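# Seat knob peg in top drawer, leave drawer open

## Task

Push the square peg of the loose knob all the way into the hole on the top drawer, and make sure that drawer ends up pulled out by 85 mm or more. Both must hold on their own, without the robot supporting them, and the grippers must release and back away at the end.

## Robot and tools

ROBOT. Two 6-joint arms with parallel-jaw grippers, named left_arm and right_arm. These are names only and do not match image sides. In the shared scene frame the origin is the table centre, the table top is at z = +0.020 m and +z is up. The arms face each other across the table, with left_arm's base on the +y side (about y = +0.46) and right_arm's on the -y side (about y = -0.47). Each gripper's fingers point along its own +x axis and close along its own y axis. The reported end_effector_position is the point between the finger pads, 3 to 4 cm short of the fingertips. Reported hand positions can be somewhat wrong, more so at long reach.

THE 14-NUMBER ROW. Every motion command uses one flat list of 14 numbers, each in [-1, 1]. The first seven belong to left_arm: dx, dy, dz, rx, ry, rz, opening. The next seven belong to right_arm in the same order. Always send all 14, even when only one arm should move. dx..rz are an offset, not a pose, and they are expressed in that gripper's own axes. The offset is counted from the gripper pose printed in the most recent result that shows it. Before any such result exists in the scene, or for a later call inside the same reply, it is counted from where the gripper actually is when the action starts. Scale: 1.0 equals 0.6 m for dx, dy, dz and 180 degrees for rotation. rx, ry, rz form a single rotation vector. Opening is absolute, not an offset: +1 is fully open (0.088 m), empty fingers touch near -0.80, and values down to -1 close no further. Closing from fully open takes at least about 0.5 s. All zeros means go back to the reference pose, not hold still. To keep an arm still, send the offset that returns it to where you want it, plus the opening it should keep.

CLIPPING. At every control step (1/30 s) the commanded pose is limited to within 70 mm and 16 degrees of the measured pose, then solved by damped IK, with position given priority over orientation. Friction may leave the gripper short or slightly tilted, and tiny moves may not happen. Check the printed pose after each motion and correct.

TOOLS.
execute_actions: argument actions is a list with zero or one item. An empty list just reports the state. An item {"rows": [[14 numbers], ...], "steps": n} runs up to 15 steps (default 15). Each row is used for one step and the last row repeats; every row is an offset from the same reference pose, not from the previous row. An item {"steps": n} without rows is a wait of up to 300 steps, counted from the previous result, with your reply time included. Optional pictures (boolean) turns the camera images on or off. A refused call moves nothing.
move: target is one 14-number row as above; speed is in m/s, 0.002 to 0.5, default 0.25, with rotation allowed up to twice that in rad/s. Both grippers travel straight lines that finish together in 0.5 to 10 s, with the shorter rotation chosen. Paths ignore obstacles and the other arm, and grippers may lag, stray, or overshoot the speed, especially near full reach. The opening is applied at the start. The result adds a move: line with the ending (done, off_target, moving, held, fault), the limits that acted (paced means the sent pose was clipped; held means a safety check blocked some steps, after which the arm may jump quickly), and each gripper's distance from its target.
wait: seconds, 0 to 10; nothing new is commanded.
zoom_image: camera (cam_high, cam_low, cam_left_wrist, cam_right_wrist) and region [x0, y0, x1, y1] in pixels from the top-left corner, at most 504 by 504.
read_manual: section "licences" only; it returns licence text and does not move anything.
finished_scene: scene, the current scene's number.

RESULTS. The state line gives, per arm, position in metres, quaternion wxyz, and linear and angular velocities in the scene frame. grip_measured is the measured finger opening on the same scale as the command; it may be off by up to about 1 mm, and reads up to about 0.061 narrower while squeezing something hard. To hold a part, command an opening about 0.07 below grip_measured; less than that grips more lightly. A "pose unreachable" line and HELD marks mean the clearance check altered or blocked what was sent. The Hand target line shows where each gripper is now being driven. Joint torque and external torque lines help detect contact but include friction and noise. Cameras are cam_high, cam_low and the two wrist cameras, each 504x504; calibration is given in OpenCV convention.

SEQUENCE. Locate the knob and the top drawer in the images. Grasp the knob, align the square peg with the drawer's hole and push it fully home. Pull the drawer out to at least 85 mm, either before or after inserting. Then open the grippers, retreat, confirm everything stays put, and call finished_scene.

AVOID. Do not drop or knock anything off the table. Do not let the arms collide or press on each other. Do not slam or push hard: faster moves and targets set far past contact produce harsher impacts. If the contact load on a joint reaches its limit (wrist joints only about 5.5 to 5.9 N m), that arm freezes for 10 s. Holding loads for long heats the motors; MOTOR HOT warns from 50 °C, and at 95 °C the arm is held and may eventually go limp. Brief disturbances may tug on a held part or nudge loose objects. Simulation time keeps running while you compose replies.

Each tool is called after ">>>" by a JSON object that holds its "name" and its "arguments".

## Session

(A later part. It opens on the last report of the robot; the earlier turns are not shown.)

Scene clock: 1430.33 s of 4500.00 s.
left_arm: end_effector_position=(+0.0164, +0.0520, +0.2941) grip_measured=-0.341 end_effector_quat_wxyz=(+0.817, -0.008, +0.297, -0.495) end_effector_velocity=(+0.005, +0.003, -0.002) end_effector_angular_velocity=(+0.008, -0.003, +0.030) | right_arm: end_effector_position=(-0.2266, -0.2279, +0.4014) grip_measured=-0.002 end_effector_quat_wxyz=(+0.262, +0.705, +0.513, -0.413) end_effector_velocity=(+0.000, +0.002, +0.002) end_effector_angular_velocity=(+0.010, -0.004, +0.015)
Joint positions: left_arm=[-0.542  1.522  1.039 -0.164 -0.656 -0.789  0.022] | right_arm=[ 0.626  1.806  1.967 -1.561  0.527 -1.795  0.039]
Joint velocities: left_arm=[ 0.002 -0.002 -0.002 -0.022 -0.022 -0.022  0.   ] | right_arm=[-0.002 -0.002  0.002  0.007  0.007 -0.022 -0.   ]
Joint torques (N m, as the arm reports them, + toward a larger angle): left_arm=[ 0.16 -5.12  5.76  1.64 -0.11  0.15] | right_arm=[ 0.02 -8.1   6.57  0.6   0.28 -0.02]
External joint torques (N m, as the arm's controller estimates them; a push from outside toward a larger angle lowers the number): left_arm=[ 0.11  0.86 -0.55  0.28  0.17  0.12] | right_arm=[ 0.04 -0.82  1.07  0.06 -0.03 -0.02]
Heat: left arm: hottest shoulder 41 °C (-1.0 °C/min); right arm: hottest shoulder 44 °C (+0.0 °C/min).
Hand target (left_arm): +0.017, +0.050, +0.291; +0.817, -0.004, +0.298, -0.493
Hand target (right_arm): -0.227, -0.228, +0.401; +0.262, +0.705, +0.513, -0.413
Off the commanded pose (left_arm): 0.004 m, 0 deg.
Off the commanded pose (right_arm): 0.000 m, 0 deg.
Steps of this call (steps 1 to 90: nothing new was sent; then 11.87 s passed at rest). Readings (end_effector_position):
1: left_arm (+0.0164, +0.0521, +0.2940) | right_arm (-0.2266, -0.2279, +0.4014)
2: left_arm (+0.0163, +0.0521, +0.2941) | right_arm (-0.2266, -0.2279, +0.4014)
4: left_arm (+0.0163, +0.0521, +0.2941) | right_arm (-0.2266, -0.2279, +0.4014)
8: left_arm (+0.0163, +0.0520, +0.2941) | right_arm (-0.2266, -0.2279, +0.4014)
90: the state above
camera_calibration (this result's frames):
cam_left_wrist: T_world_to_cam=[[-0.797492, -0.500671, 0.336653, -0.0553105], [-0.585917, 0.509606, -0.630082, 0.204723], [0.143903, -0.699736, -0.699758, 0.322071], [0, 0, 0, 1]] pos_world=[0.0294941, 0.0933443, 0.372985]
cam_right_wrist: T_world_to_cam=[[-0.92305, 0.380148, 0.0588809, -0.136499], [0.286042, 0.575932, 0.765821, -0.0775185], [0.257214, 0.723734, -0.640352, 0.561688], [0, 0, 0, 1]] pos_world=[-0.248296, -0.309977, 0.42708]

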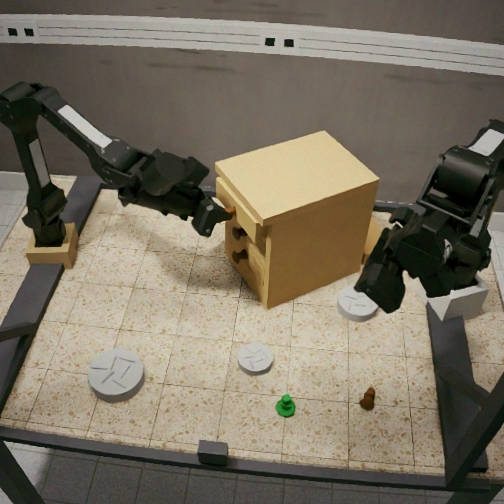

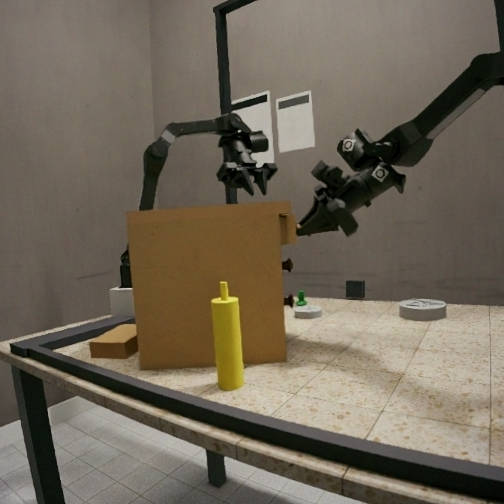

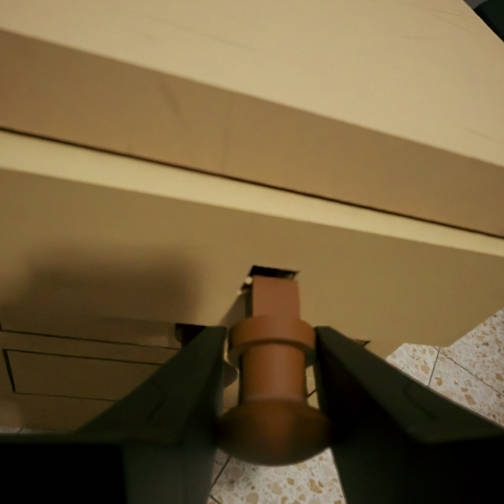

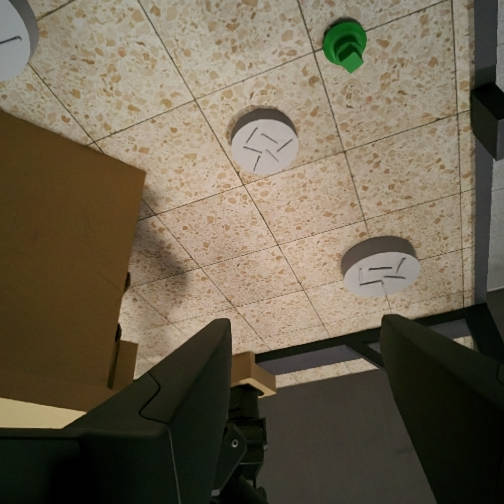

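>>> {"name": "move", "arguments": {"target": [-0.0228,-0.0068,0.0122,0,0,0,-0.6,0,0,0,0,0,0,0.0], "speed": 0.05}}

Scene clock: 1433.73 s of 4500.00 s.
left_arm: end_effector_position=(+0.0135, +0.0593, +0.2957) grip_measured=-0.341 end_effector_quat_wxyz=(+0.818, +0.007, +0.301, -0.491) end_effector_velocity=(+0.000, +0.006, -0.003) end_effector_angular_velocity=(+0.025, -0.011, +0.002) | right_arm: end_effector_position=(-0.2266, -0.2279, +0.4014) grip_measured=-0.002 end_effector_quat_wxyz=(+0.262, +0.705, +0.513, -0.413) end_effector_velocity=(+0.001, -0.002, -0.001) end_effector_angular_velocity=(-0.009, +0.001, -0.003)
Joint positions: left_arm=[-0.558  1.509  1.054 -0.231 -0.667 -0.803  0.022] | right_arm=[ 0.626  1.806  1.967 -1.561  0.527 -1.795  0.039]
Joint velocities: left_arm=[-0.007 -0.007 -0.002 -0.037 -0.007 -0.007  0.   ] | right_arm=[ 0.002 -0.002 -0.002 -0.007 -0.007  0.007  0.   ]
Joint torques (N m, as the arm reports them, + toward a larger angle): left_arm=[-0.47 -7.67  7.51  1.18 -0.5  -0.09] | right_arm=[ 0.04 -8.13  6.64  0.61  0.28 -0.03]
External joint torques (N m, as the arm's controller estimates them; a push from outside toward a larger angle lowers the number): left_arm=[-0.45 -1.78  1.19 -0.16 -0.21 -0.11] | right_arm=[-0.03 -0.88  1.18  0.07 -0.01 -0.02]
Heat: left arm: hottest shoulder 41 °C (-1.0 °C/min); right arm: hottest shoulder 44 °C (+0.0 °C/min).
Hand target (left_arm): +0.012, +0.059, +0.308; +0.817, -0.008, +0.298, -0.495
Hand target (right_arm): -0.227, -0.228, +0.401; +0.262, +0.705, +0.513, -0.413
Off the commanded pose (left_arm): 0.012 m, 2 deg.
Off the commanded pose (right_arm): 0.000 m, 0 deg.
move: off_target (left_arm)
camera_calibration (this result's frames):
cam_left_wrist: T_world_to_cam=[[-0.801548, -0.508856, 0.313984, -0.0472543], [-0.57888, 0.528915, -0.620602, 0.19629], [0.149727, -0.679201, -0.718517, 0.332944], [0, 0, 0, 1]] pos_world=[0.0259014, 0.0982696, 0.375881]
cam_right_wrist: T_world_to_cam=[[-0.92305, 0.380148, 0.0588809, -0.136499], [0.286042, 0.575932, 0.765821, -0.0775185], [0.257214, 0.723734, -0.640352, 0.561688], [0, 0, 0, 1]] pos_world=[-0.248296, -0.309977, 0.42708]

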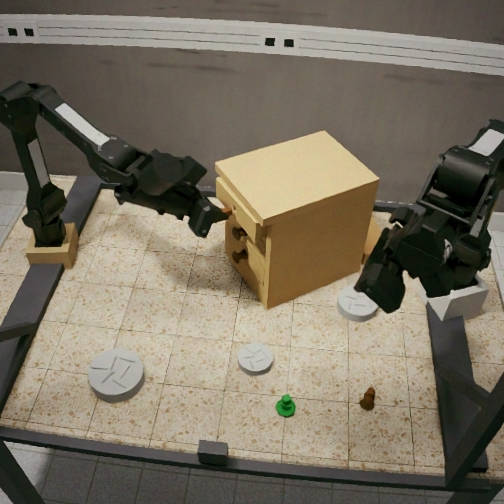

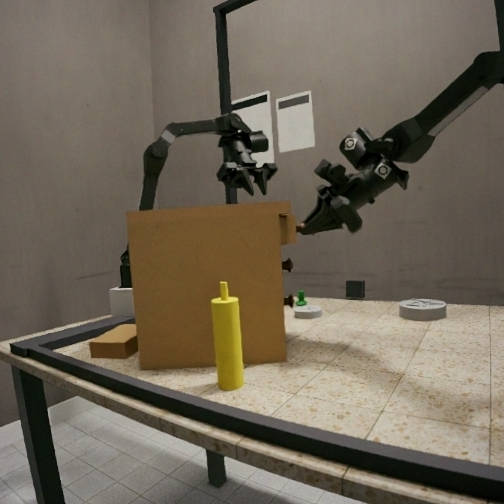

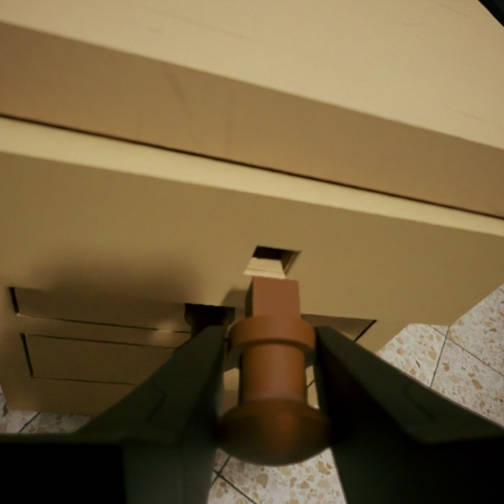

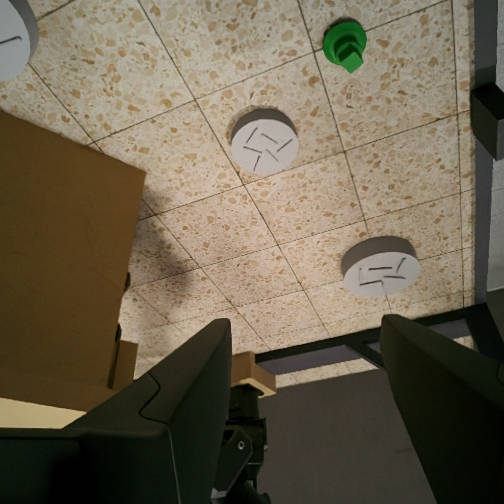

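>>> {"name": "move", "arguments": {"target": [0.006,-0.007,0.014,0,0,0,-0.6,0,0,0,0,0,0,0.0], "speed": 0.02}}

>>> {"name": "zoom_image", "arguments": {"camera": "cam_left_wrist", "region": [200,160,350,350]}}

Scene clock: 1438.27 s of 4500.00 s.
left_arm: end_effector_position=(+0.0157, +0.0555, +0.3003) grip_measured=-0.341 end_effector_quat_wxyz=(+0.818, +0.007, +0.300, -0.490) end_effector_velocity=(+0.000, +0.001, -0.003) end_effector_angular_velocity=(+0.021, -0.018, -0.000) | right_arm: end_effector_position=(-0.2266, -0.2279, +0.4014) grip_measured=-0.002 end_effector_quat_wxyz=(+0.262, +0.705, +0.513, -0.413) end_effector_velocity=(-0.001, +0.000, -0.000) end_effector_angular_velocity=(-0.003, +0.006, +0.005)
Joint positions: left_arm=[-0.548  1.516  1.078 -0.244 -0.66  -0.794  0.022] | right_arm=[ 0.626  1.806  1.967 -1.561  0.527 -1.795  0.039]
Joint velocities: left_arm=[-0.002  0.007  0.007 -0.022 -0.007  0.007 -0.   ] | right_arm=[-0.002 -0.002 -0.002  0.007 -0.007 -0.007 -0.   ]
Joint torques (N m, as the arm reports them, + toward a larger angle): left_arm=[ 0.28 -5.07  7.63  1.17 -0.14  0.1 ] | right_arm=[ 0.02 -8.13  6.61  0.61  0.28 -0.02]
External joint torques (N m, as the arm's controller estimates them; a push from outside toward a larger angle lowers the number): left_arm=[ 0.35  0.84  1.3  -0.18  0.13  0.07] | right_arm=[ 0.02 -0.81  1.08  0.06 -0.02 -0.02]
Heat: left arm: hottest shoulder 41 °C (+0.0 °C/min); right arm: hottest shoulder 44 °C (+0.0 °C/min).
Hand target (left_arm): +0.015, +0.052, +0.302; +0.818, +0.006, +0.301, -0.491
Hand target (right_arm): -0.227, -0.228, +0.401; +0.262, +0.705, +0.513, -0.413
Off the commanded pose (left_arm): 0.004 m, 0 deg.
Off the commanded pose (right_arm): 0.000 m, 0 deg.
After step 90, 0.77 s passed at rest.
move: done
camera_calibration (this result's frames):
cam_left_wrist: T_world_to_cam=[[-0.801628, -0.509656, 0.312478, -0.0484514], [-0.578337, 0.528766, -0.621235, 0.202589], [0.151389, -0.678717, -0.718627, 0.333312], [0, 0, 0, 1]] pos_world=[0.027865, 0.0944088, 0.380523]
cam_right_wrist: T_world_to_cam=[[-0.92305, 0.380148, 0.0588809, -0.136499], [0.286042, 0.575932, 0.765821, -0.0775185], [0.257214, 0.723734, -0.640352, 0.561688], [0, 0, 0, 1]] pos_world=[-0.248296, -0.309977, 0.42708]

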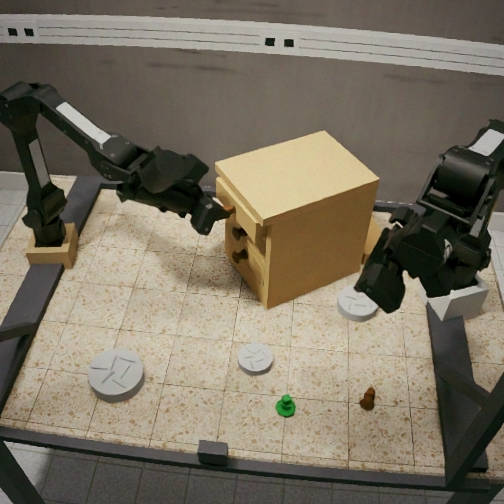

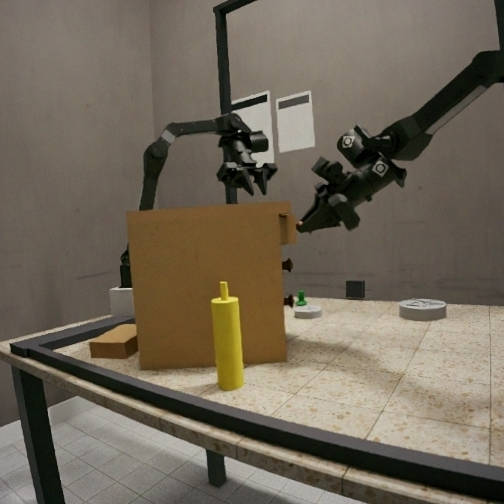

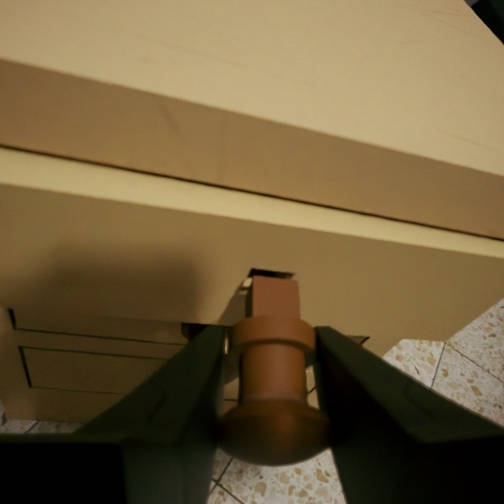

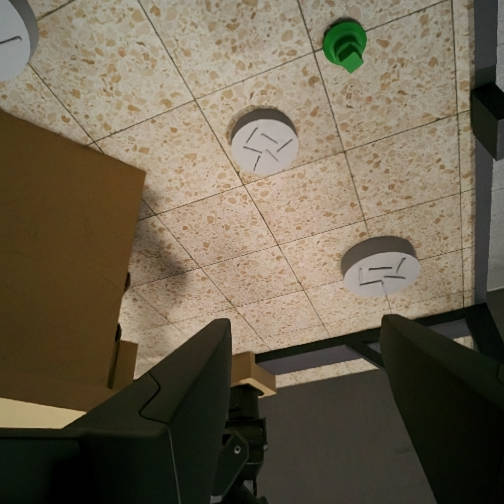

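Region (200, 160, 350, 350) of cam_left_wrist's 504x504 image, scaled by 2.653, with more detail than that image has; it fills the left 398 columns of this view, and the rest is white.

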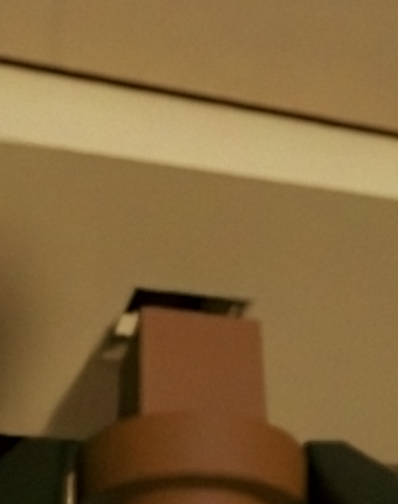

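>>> {"name": "move", "arguments": {"target": [0.0074,0.0048,-0.0123,0,0,0,-0.6,0,0,0,0,0,0,0.0], "speed": 0.01}}

>>> {"name": "zoom_image", "arguments": {"camera": "cam_left_wrist", "region": [200,160,350,350]}}

Scene clock: 1443.03 s of 4500.00 s.
left_arm: end_effector_position=(+0.0157, +0.0552, +0.2963) grip_measured=-0.341 end_effector_quat_wxyz=(+0.818, +0.003, +0.299, -0.492) end_effector_velocity=(-0.000, +0.000, +0.001) end_effector_angular_velocity=(-0.011, +0.004, +0.007) | right_arm: end_effector_position=(-0.2266, -0.2279, +0.4014) grip_measured=-0.002 end_effector_quat_wxyz=(+0.262, +0.705, +0.513, -0.413) end_effector_velocity=(+0.001, -0.003, -0.002) end_effector_angular_velocity=(-0.021, +0.009, -0.005)
Joint positions: left_arm=[-0.547  1.517  1.057 -0.212 -0.659 -0.793  0.022] | right_arm=[ 0.626  1.806  1.967 -1.561  0.527 -1.795  0.039]
Joint velocities: left_arm=[-0.002 -0.002 -0.002  0.007 -0.007 -0.007  0.   ] | right_arm=[-0.002 -0.002 -0.002 -0.007 -0.022  0.007  0.   ]
Joint torques (N m, as the arm reports them, + toward a larger angle): left_arm=[-0.15 -5.47  5.05  1.59 -0.34  0.06] | right_arm=[ 0.04 -8.11  6.59  0.6   0.28 -0.02]
External joint torques (N m, as the arm's controller estimates them; a push from outside toward a larger angle lowers the number): left_arm=[-0.15  0.55 -1.38  0.21 -0.06  0.03] | right_arm=[ 0.03 -0.97  1.19  0.07 -0.01 -0.02]
Heat: left arm: hottest shoulder 41 °C (-1.0 °C/min); right arm: hottest shoulder 44 °C (+0.0 °C/min).
Hand target (left_arm): +0.016, +0.056, +0.291; +0.818, +0.007, +0.300, -0.490
Hand target (right_arm): -0.227, -0.228, +0.401; +0.262, +0.705, +0.513, -0.413
Off the commanded pose (left_arm): 0.005 m, 1 deg.
Off the commanded pose (right_arm): 0.000 m, 0 deg.
After step 90, 0.63 s passed at rest.
move: done
camera_calibration (this result's frames):
cam_left_wrist: T_world_to_cam=[[-0.800535, -0.506733, 0.319947, -0.0496769], [-0.58054, 0.523237, -0.623856, 0.201335], [0.14872, -0.685161, -0.713048, 0.329008], [0, 0, 0, 1]] pos_world=[0.0281848, 0.0949047, 0.376097]
cam_right_wrist: T_world_to_cam=[[-0.92305, 0.380148, 0.0588809, -0.136499], [0.286042, 0.575932, 0.765821, -0.0775185], [0.257214, 0.723734, -0.640352, 0.561688], [0, 0, 0, 1]] pos_world=[-0.248296, -0.309977, 0.42708]

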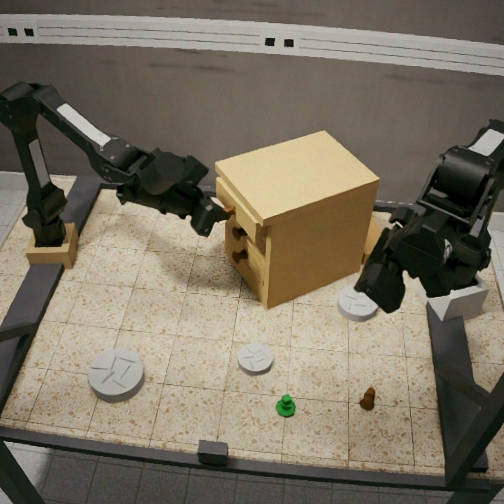

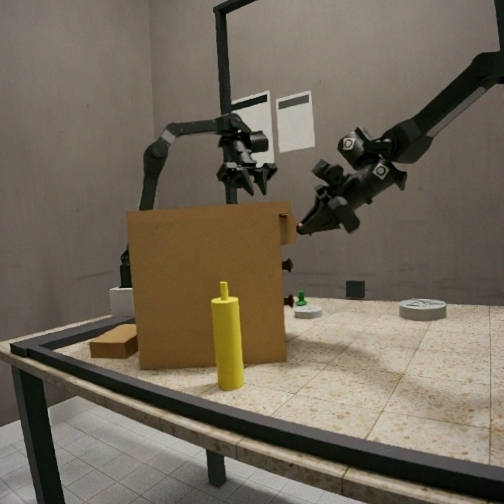

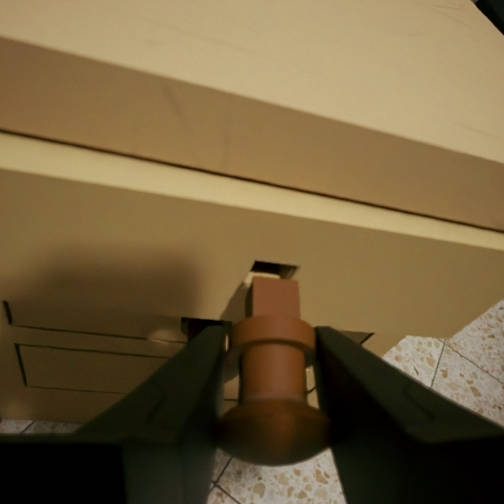

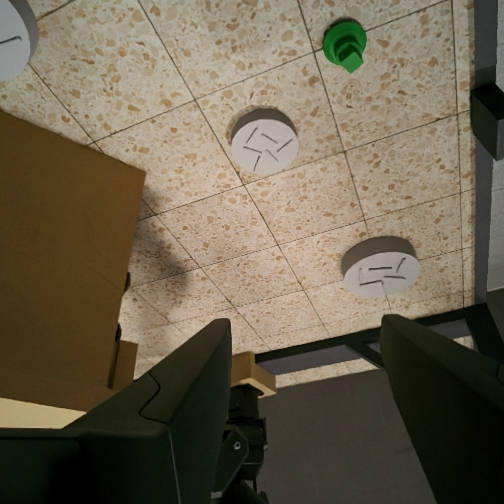

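Region (200, 160, 350, 350) of cam_left_wrist's 504x504 image, scaled by 2.653, with more detail than that image has; it fills the left 398 columns of this view, and the rest is white.

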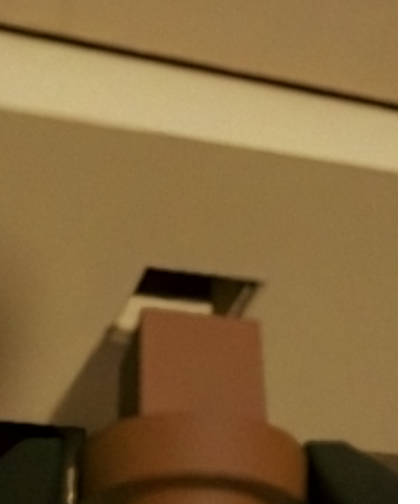

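>>> {"name": "move", "arguments": {"target": [0.0075,0.001,0.001,0,0,0,-0.6,0,0,0,0,0,0,0.0], "speed": 0.01}}

>>> {"name": "zoom_image", "arguments": {"camera": "cam_left_wrist", "region": [200,160,350,350]}}

Scene clock: 1448.70 s of 4500.00 s.
left_arm: end_effector_position=(+0.0174, +0.0538, +0.2972) grip_measured=-0.341 end_effector_quat_wxyz=(+0.818, -0.000, +0.298, -0.492) end_effector_velocity=(+0.001, +0.002, -0.001) end_effector_angular_velocity=(+0.008, -0.013, -0.000) | right_arm: end_effector_position=(-0.2266, -0.2279, +0.4014) grip_measured=-0.002 end_effector_quat_wxyz=(+0.262, +0.705, +0.513, -0.413) end_effector_velocity=(+0.004, -0.003, -0.001) end_effector_angular_velocity=(-0.018, -0.019, +0.005)
Joint positions: left_arm=[-0.541  1.517  1.056 -0.202 -0.656 -0.788  0.022] | right_arm=[ 0.626  1.806  1.967 -1.561  0.527 -1.795  0.039]
Joint velocities: left_arm=[-0.002 -0.002 -0.002 -0.007 -0.007  0.007 -0.   ] | right_arm=[-0.002 -0.002 -0.002 -0.022 -0.007 -0.007 -0.   ]
Joint torques (N m, as the arm reports them, + toward a larger angle): left_arm=[ 0.3  -5.23  6.02  1.62 -0.11  0.08] | right_arm=[ 0.01 -8.11  6.57  0.6   0.29 -0.01]
External joint torques (N m, as the arm's controller estimates them; a push from outside toward a larger angle lowers the number): left_arm=[ 0.33  0.71 -0.3   0.26  0.16  0.06] | right_arm=[ 0.01 -0.86  1.12  0.07 -0.01 -0.01]
Heat: left arm: hottest shoulder 41 °C (-1.0 °C/min); right arm: hottest shoulder 44 °C (+0.0 °C/min).
Hand target (left_arm): +0.018, +0.052, +0.294; +0.818, +0.003, +0.299, -0.492
Hand target (right_arm): -0.227, -0.228, +0.401; +0.262, +0.705, +0.513, -0.413
Off the commanded pose (left_arm): 0.004 m, 0 deg.
Off the commanded pose (right_arm): 0.000 m, 0 deg.
After step 90, 1.97 s passed at rest.
move: done
camera_calibration (this result's frames):
cam_left_wrist: T_world_to_cam=[[-0.799869, -0.505448, 0.323623, -0.0505012], [-0.581516, 0.519277, -0.626251, 0.204613], [0.148488, -0.689111, -0.70928, 0.327534], [0, 0, 0, 1]] pos_world=[0.0299566, 0.0939306, 0.376796]
cam_right_wrist: T_world_to_cam=[[-0.92305, 0.380148, 0.0588809, -0.136499], [0.286042, 0.575932, 0.765821, -0.0775185], [0.257214, 0.723734, -0.640352, 0.561688], [0, 0, 0, 1]] pos_world=[-0.248296, -0.309977, 0.42708]

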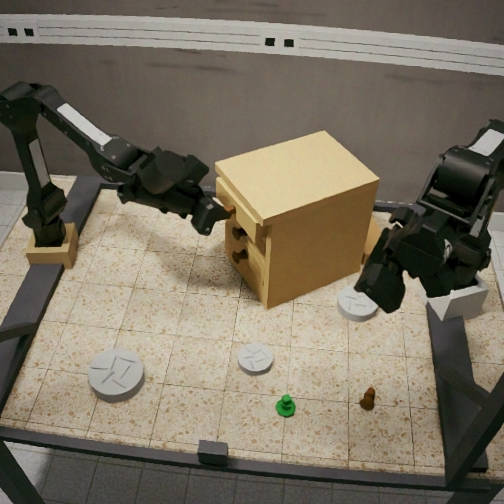

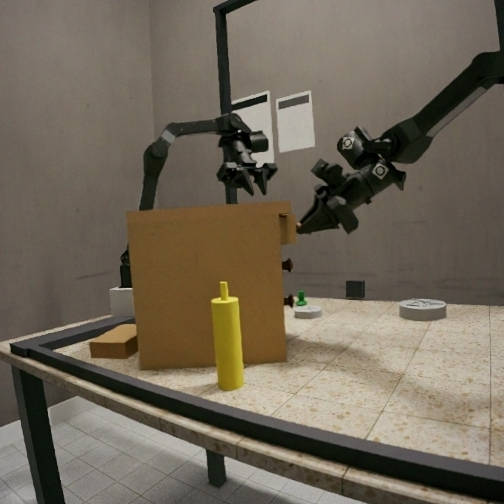

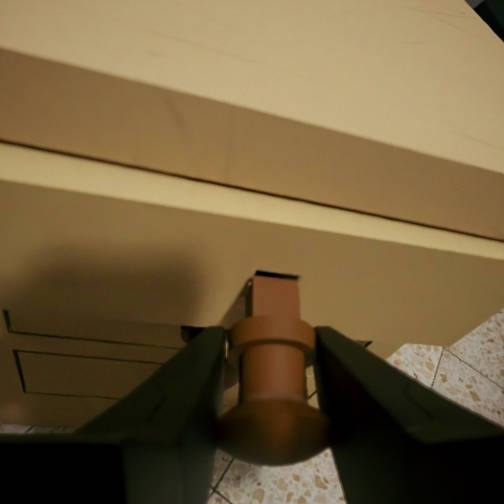

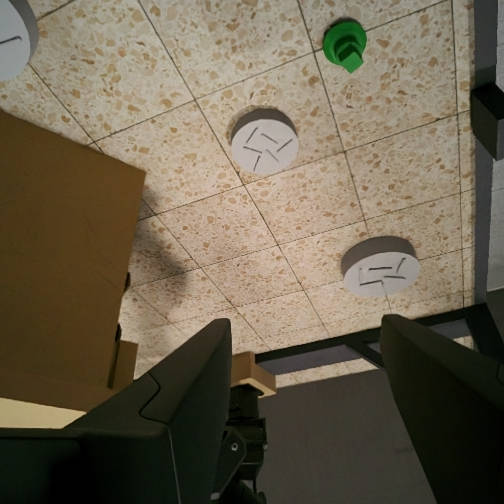

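Region (200, 160, 350, 350) of cam_left_wrist's 504x504 image, scaled by 2.653, with more detail than that image has; it fills the left 398 columns of this view, and the rest is white.

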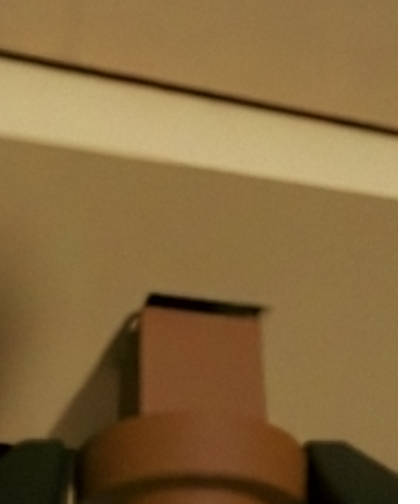

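>>> {"name": "move", "arguments": {"target": [0.0105,-0.0008,-0.001,0,0,0,-0.6,0,0,0,0,0,0,0.0], "speed": 0.008}}

>>> {"name": "zoom_image", "arguments": {"camera": "cam_left_wrist", "region": [200,160,350,350]}}

Scene clock: 1453.60 s of 4500.00 s.
left_arm: end_effector_position=(+0.0181, +0.0512, +0.2965) grip_measured=-0.341 end_effector_quat_wxyz=(+0.818, -0.002, +0.297, -0.493) end_effector_velocity=(+0.000, +0.001, -0.003) end_effector_angular_velocity=(+0.007, -0.003, +0.007) | right_arm: end_effector_position=(-0.2266, -0.2279, +0.4014) grip_measured=-0.002 end_effector_quat_wxyz=(+0.262, +0.705, +0.513, -0.413) end_effector_velocity=(+0.005, -0.003, -0.002) end_effector_angular_velocity=(-0.021, -0.023, +0.005)
Joint positions: left_arm=[-0.536  1.524  1.056 -0.187 -0.653 -0.782  0.022] | right_arm=[ 0.626  1.806  1.967 -1.561  0.527 -1.795  0.039]
Joint velocities: left_arm=[-0.002  0.002 -0.002 -0.007 -0.007 -0.007  0.   ] | right_arm=[-0.002 -0.002 -0.007 -0.022 -0.007 -0.007 -0.   ]
Joint torques (N m, as the arm reports them, + toward a larger angle): left_arm=[ 0.36 -4.8   6.13  1.64 -0.09  0.16] | right_arm=[ 0.04 -8.12  6.56  0.6   0.28 -0.02]
External joint torques (N m, as the arm's controller estimates them; a push from outside toward a larger angle lowers the number): left_arm=[ 0.38  1.18 -0.22  0.26  0.17  0.14] | right_arm=[ 0.04 -0.8   1.08  0.07 -0.02 -0.02]
Heat: left arm: hottest shoulder 41 °C (-1.0 °C/min); right arm: hottest shoulder 44 °C (+0.0 °C/min).
Hand target (left_arm): +0.019, +0.049, +0.294; +0.818, +0.000, +0.298, -0.492
Hand target (right_arm): -0.227, -0.228, +0.401; +0.262, +0.705, +0.513, -0.413
Off the commanded pose (left_arm): 0.004 m, 0 deg.
Off the commanded pose (right_arm): 0.000 m, 0 deg.
After step 90, 0.90 s passed at rest.
move: done
camera_calibration (this result's frames):
cam_left_wrist: T_world_to_cam=[[-0.799822, -0.503908, 0.326132, -0.0518185], [-0.58163, 0.516408, -0.628513, 0.206743], [0.148296, -0.692387, -0.706123, 0.32436], [0, 0, 0, 1]] pos_world=[0.0307013, 0.0917069, 0.375878]
cam_right_wrist: T_world_to_cam=[[-0.92305, 0.380148, 0.0588809, -0.136499], [0.286042, 0.575932, 0.765821, -0.0775185], [0.257214, 0.723734, -0.640352, 0.561688], [0, 0, 0, 1]] pos_world=[-0.248296, -0.309977, 0.42708]

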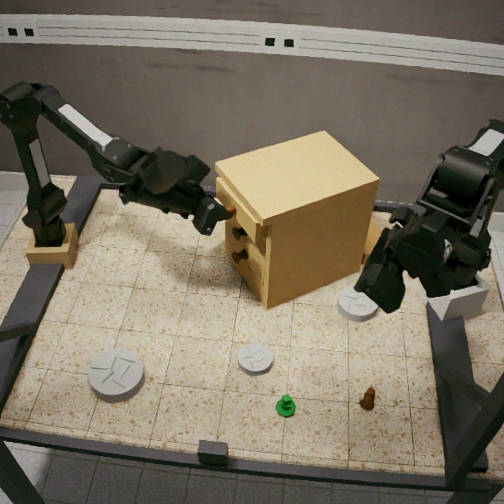

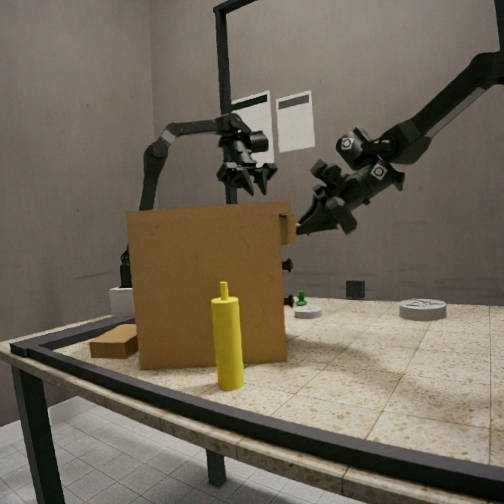

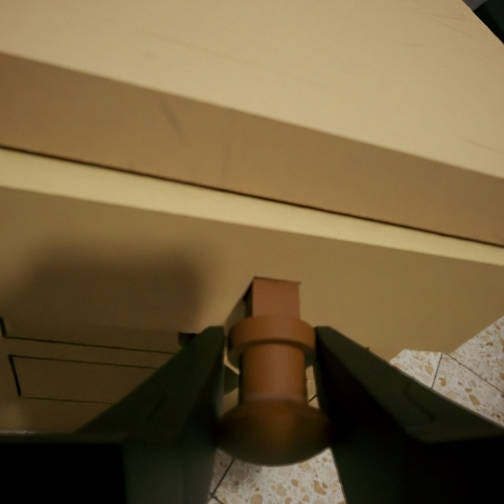

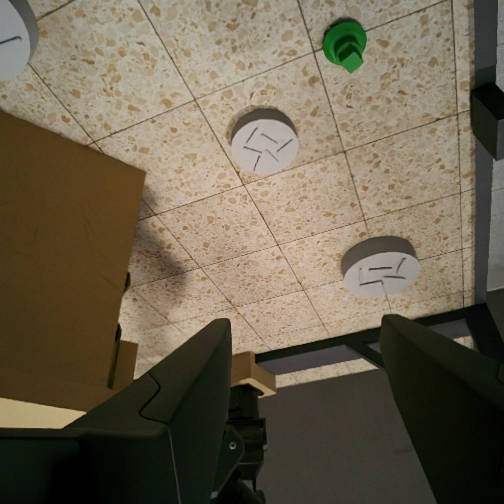

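Region (200, 160, 350, 350) of cam_left_wrist's 504x504 image, scaled by 2.653, with more detail than that image has; it fills the left 398 columns of this view, and the rest is white.

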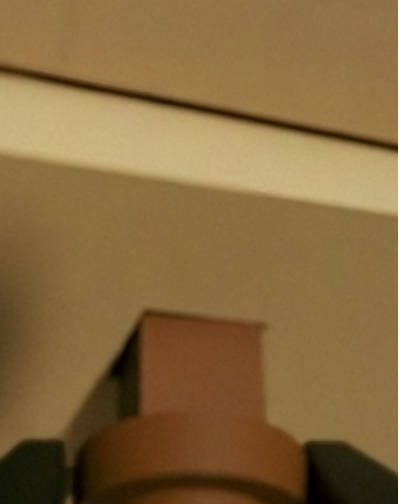

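>>> {"name": "move", "arguments": {"target": [0.0105,0.001,0.002,0,0,0,-0.6,0,0,0,0,0,0,0.0], "speed": 0.008}}

>>> {"name": "zoom_image", "arguments": {"camera": "cam_left_wrist", "region": [200,160,350,350]}}

Scene clock: 1457.00 s of 4500.00 s.
left_arm: end_effector_position=(+0.0200, +0.0491, +0.2966) grip_measured=-0.341 end_effector_quat_wxyz=(+0.817, -0.003, +0.296, -0.494) end_effector_velocity=(-0.000, +0.000, +0.001) end_effector_angular_velocity=(-0.011, +0.004, +0.007) | right_arm: end_effector_position=(-0.2266, -0.2279, +0.4014) grip_measured=-0.002 end_effector_quat_wxyz=(+0.262, +0.705, +0.513, -0.413) end_effector_velocity=(-0.002, -0.001, -0.001) end_effector_angular_velocity=(-0.018, +0.006, +0.020)
Joint positions: left_arm=[-0.527  1.527  1.056 -0.176 -0.645 -0.773  0.022] | right_arm=[ 0.626  1.806  1.967 -1.561  0.527 -1.795  0.039]
Joint velocities: left_arm=[-0.002 -0.002 -0.002  0.007 -0.007 -0.007 -0.   ] | right_arm=[-0.002 -0.002 -0.002  0.007 -0.022 -0.022  0.   ]
Joint torques (N m, as the arm reports them, + toward a larger angle): left_arm=[ 0.46 -5.03  6.13  1.77 -0.1   0.11] | right_arm=[ 0.04 -8.08  6.59  0.6   0.29 -0.02]
External joint torques (N m, as the arm's controller estimates them; a push from outside toward a larger angle lowers the number): left_arm=[ 0.45  1.04 -0.25  0.38  0.16  0.08] | right_arm=[ 0.02 -0.85  1.12  0.04 -0.01 -0.02]
Heat: left arm: hottest shoulder 40 °C (-2.0 °C/min); right arm: hottest shoulder 44 °C (+0.0 °C/min).
Hand target (left_arm): +0.021, +0.046, +0.294; +0.818, -0.002, +0.297, -0.493
Hand target (right_arm): -0.227, -0.228, +0.401; +0.262, +0.705, +0.513, -0.413
Off the commanded pose (left_arm): 0.004 m, 0 deg.
Off the commanded pose (right_arm): 0.000 m, 0 deg.
move: done
camera_calibration (this result's frames):
cam_left_wrist: T_world_to_cam=[[-0.800817, -0.501435, 0.327498, -0.0519701], [-0.580525, 0.515452, -0.630317, 0.209588], [0.147254, -0.69489, -0.703878, 0.322166], [0, 0, 0, 1]] pos_world=[0.0326123, 0.0897777, 0.375893]
cam_right_wrist: T_world_to_cam=[[-0.92305, 0.380148, 0.0588809, -0.136499], [0.286042, 0.575932, 0.765821, -0.0775185], [0.257214, 0.723734, -0.640352, 0.561688], [0, 0, 0, 1]] pos_world=[-0.248296, -0.309977, 0.42708]

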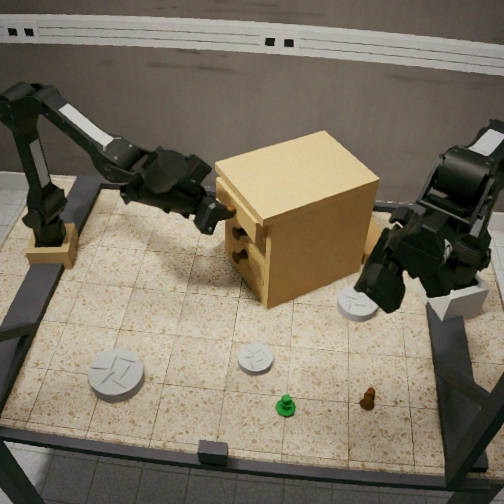

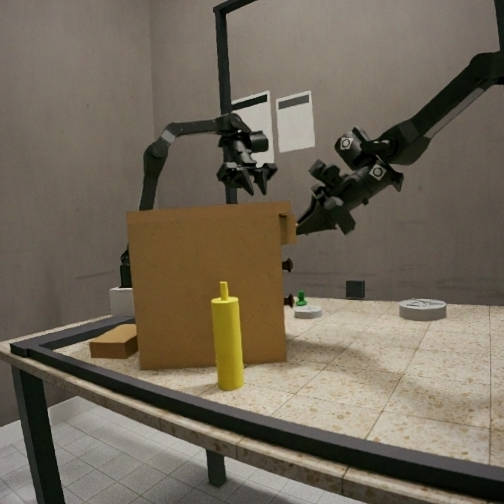

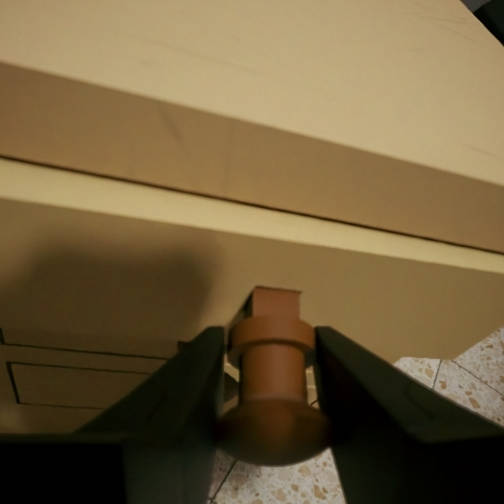

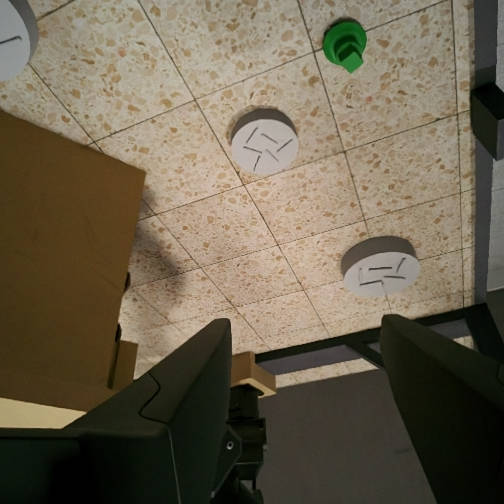

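Region (200, 160, 350, 350) of cam_left_wrist's 504x504 image, scaled by 2.653, with more detail than that image has; it fills the left 398 columns of this view, and the rest is white.

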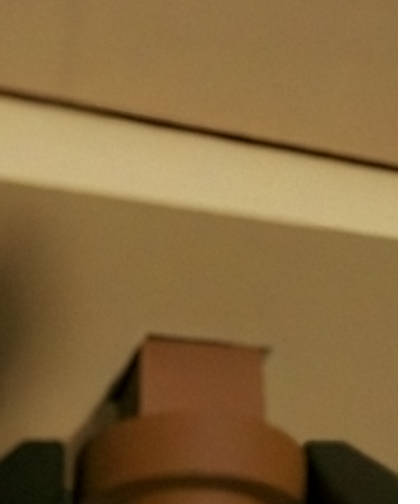

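The peg is entering. Continue.

>>> {"name": "move", "arguments": {"target": [0.0135,0.001,0.004,0,0,0,-0.6,0,0,0,0,0,0,0.0], "speed": 0.008}}

>>> {"name": "zoom_image", "arguments": {"camera": "cam_left_wrist", "region": [200,160,350,350]}}

Scene clock: 1460.20 s of 4500.00 s.
left_arm: end_effector_position=(+0.0217, +0.0461, +0.2960) grip_measured=-0.341 end_effector_quat_wxyz=(+0.816, -0.002, +0.296, -0.497) end_effector_velocity=(-0.004, +0.001, -0.002) end_effector_angular_velocity=(+0.009, +0.016, -0.017) | right_arm: end_effector_position=(-0.2266, -0.2279, +0.4014) grip_measured=-0.002 end_effector_quat_wxyz=(+0.262, +0.705, +0.513, -0.413) end_effector_velocity=(+0.001, -0.003, -0.000) end_effector_angular_velocity=(-0.021, +0.005, +0.008)
Joint positions: left_arm=[-0.517  1.533  1.056 -0.161 -0.632 -0.76   0.022] | right_arm=[ 0.626  1.806  1.967 -1.561  0.527 -1.795  0.039]
Joint velocities: left_arm=[-0.002 -0.002 -0.002 -0.007  0.022 -0.007 -0.   ] | right_arm=[-0.002 -0.007 -0.002 -0.007 -0.022 -0.007 -0.   ]
Joint torques (N m, as the arm reports them, + toward a larger angle): left_arm=[ 0.75 -4.92  6.7   1.74 -0.12  0.08] | right_arm=[ 0.04 -8.14  6.57  0.6   0.28 -0.03]
External joint torques (N m, as the arm's controller estimates them; a push from outside toward a larger angle lowers the number): left_arm=[0.8  1.16 0.38 0.36 0.13 0.06] | right_arm=[ 0.05 -0.84  1.07  0.06 -0.02 -0.03]
Heat: left arm: hottest shoulder 40 °C (-2.0 °C/min); right arm: hottest shoulder 44 °C (+0.0 °C/min).
Hand target (left_arm): +0.024, +0.042, +0.295; +0.817, -0.003, +0.296, -0.494
Hand target (right_arm): -0.227, -0.228, +0.401; +0.262, +0.705, +0.513, -0.413
Off the commanded pose (left_arm): 0.005 m, 0 deg.
Off the commanded pose (right_arm): 0.000 m, 0 deg.
move: done
camera_calibration (this result's frames):
cam_left_wrist: T_world_to_cam=[[-0.804173, -0.495754, 0.327924, -0.0522349], [-0.576947, 0.518333, -0.63124, 0.211746], [0.142966, -0.69682, -0.702853, 0.319258], [0, 0, 0, 1]] pos_world=[0.0345173, 0.0868148, 0.375183]
cam_right_wrist: T_world_to_cam=[[-0.92305, 0.380148, 0.0588809, -0.136499], [0.286042, 0.575932, 0.765821, -0.0775185], [0.257214, 0.723734, -0.640352, 0.561688], [0, 0, 0, 1]] pos_world=[-0.248296, -0.309977, 0.42708]

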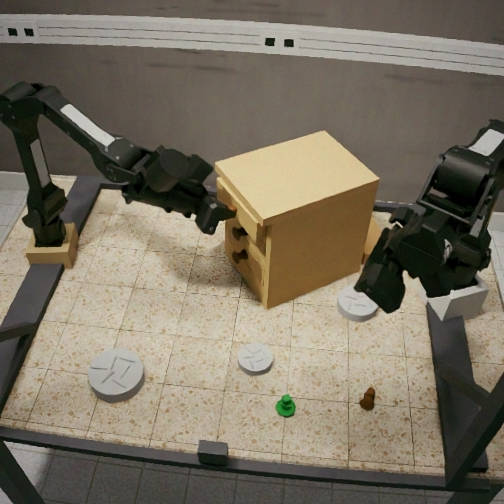

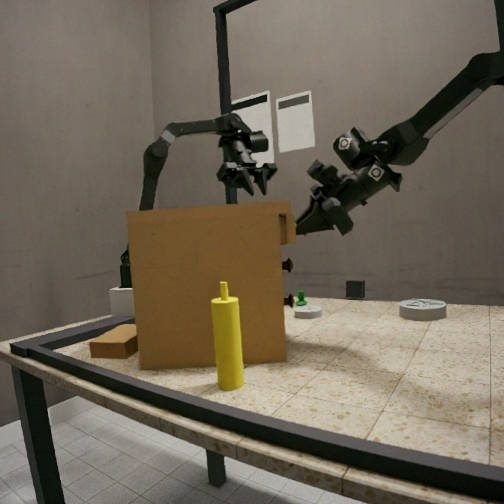

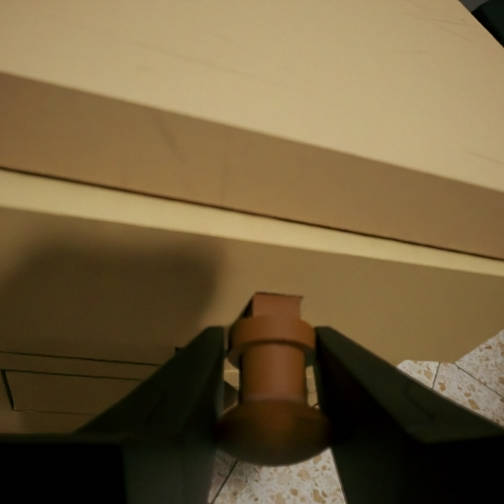

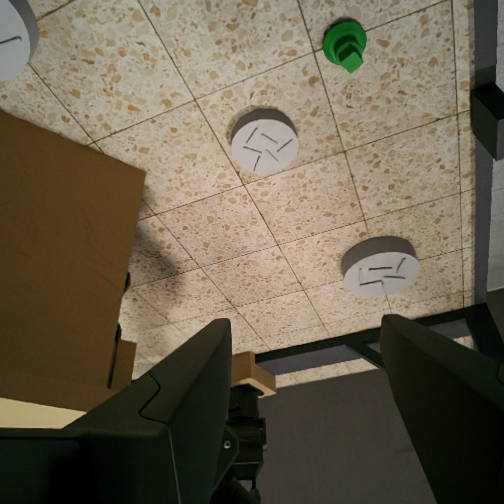

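Region (200, 160, 350, 350) of cam_left_wrist's 504x504 image, scaled by 2.653, with more detail than that image has; it fills the left 398 columns of this view, and the rest is white.

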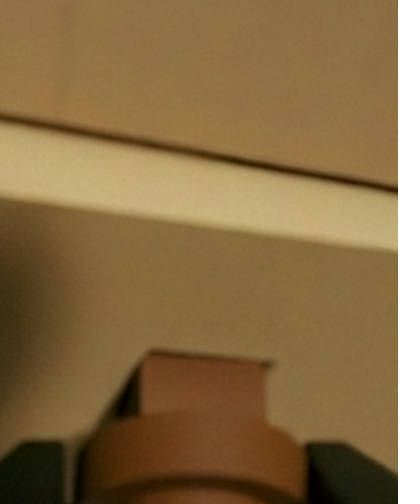

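>>> {"name": "move", "arguments": {"target": [0.019,0.0005,0.009,0,0,0,-0.6,0,0,0,0,0,0,0.0], "speed": 0.01}}

>>> {"name": "zoom_image", "arguments": {"camera": "cam_left_wrist", "region": [200,160,350,350]}}

Scene clock: 1464.07 s of 4500.00 s.
left_arm: end_effector_position=(+0.0248, +0.0404, +0.2951) grip_measured=-0.341 end_effector_quat_wxyz=(+0.813, -0.001, +0.296, -0.501) end_effector_velocity=(+0.003, +0.003, -0.004) end_effector_angular_velocity=(+0.024, -0.027, +0.012) | right_arm: end_effector_position=(-0.2266, -0.2279, +0.4014) grip_measured=-0.002 end_effector_quat_wxyz=(+0.262, +0.705, +0.513, -0.413) end_effector_velocity=(+0.005, -0.003, -0.002) end_effector_angular_velocity=(-0.019, -0.016, -0.007)
Joint positions: left_arm=[-0.499  1.546  1.063 -0.144 -0.611 -0.74   0.022] | right_arm=[ 0.626  1.806  1.967 -1.561  0.527 -1.795  0.039]
Joint velocities: left_arm=[-0.002  0.002 -0.002 -0.022 -0.022  0.007  0.   ] | right_arm=[-0.002 -0.002 -0.007 -0.022 -0.007  0.007 -0.   ]
Joint torques (N m, as the arm reports them, + toward a larger angle): left_arm=[ 0.93 -4.56  7.09  1.67 -0.17  0.1 ] | right_arm=[ 0.02 -8.1   6.59  0.61  0.28 -0.02]
External joint torques (N m, as the arm's controller estimates them; a push from outside toward a larger angle lowers the number): left_arm=[0.95 1.61 0.75 0.27 0.07 0.08] | right_arm=[ 0.03 -0.94  1.18  0.08 -0.02 -0.02]
Heat: left arm: hottest shoulder 40 °C (-2.0 °C/min); right arm: hottest shoulder 44 °C (+0.0 °C/min).
Hand target (left_arm): +0.028, +0.036, +0.295; +0.816, -0.002, +0.296, -0.497
Hand target (right_arm): -0.227, -0.228, +0.401; +0.262, +0.705, +0.513, -0.413
Off the commanded pose (left_arm): 0.006 m, 1 deg.
Off the commanded pose (right_arm): 0.000 m, 0 deg.
move: done
camera_calibration (this result's frames):
cam_left_wrist: T_world_to_cam=[[-0.80878, -0.488715, 0.327159, -0.0522492], [-0.571892, 0.523805, -0.631323, 0.215662], [0.137169, -0.697701, -0.703135, 0.314522], [0, 0, 0, 1]] pos_world=[0.0379347, 0.0809424, 0.374398]
cam_right_wrist: T_world_to_cam=[[-0.92305, 0.380148, 0.0588809, -0.136499], [0.286042, 0.575932, 0.765821, -0.0775185], [0.257214, 0.723734, -0.640352, 0.561688], [0, 0, 0, 1]] pos_world=[-0.248296, -0.309977, 0.42708]

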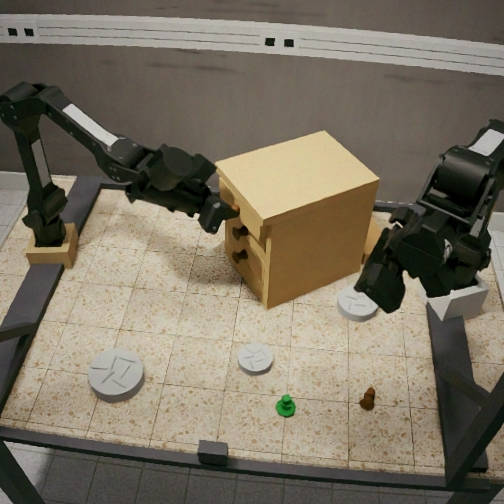

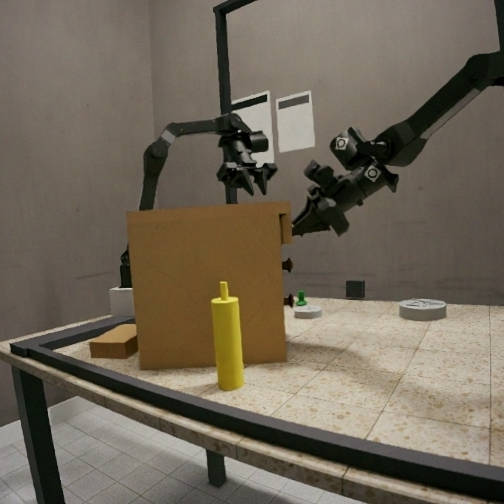

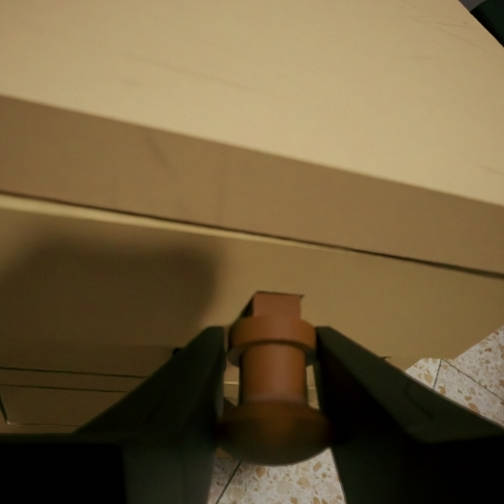

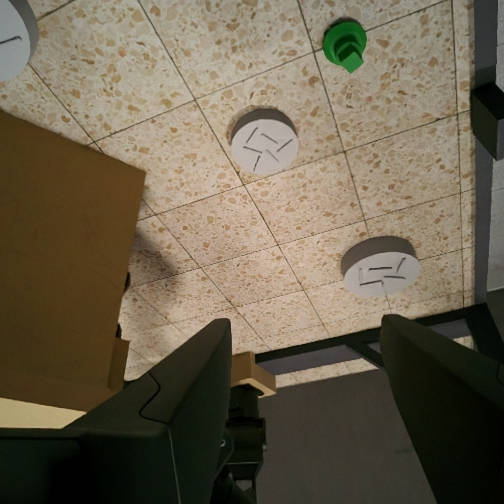

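Region (200, 160, 350, 350) of cam_left_wrist's 504x504 image, scaled by 2.653, with more detail than that image has; it fills the left 398 columns of this view, and the rest is white.

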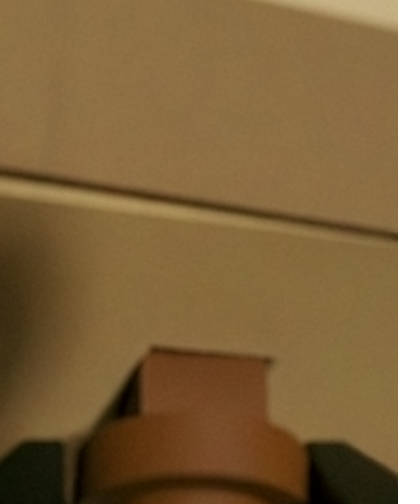

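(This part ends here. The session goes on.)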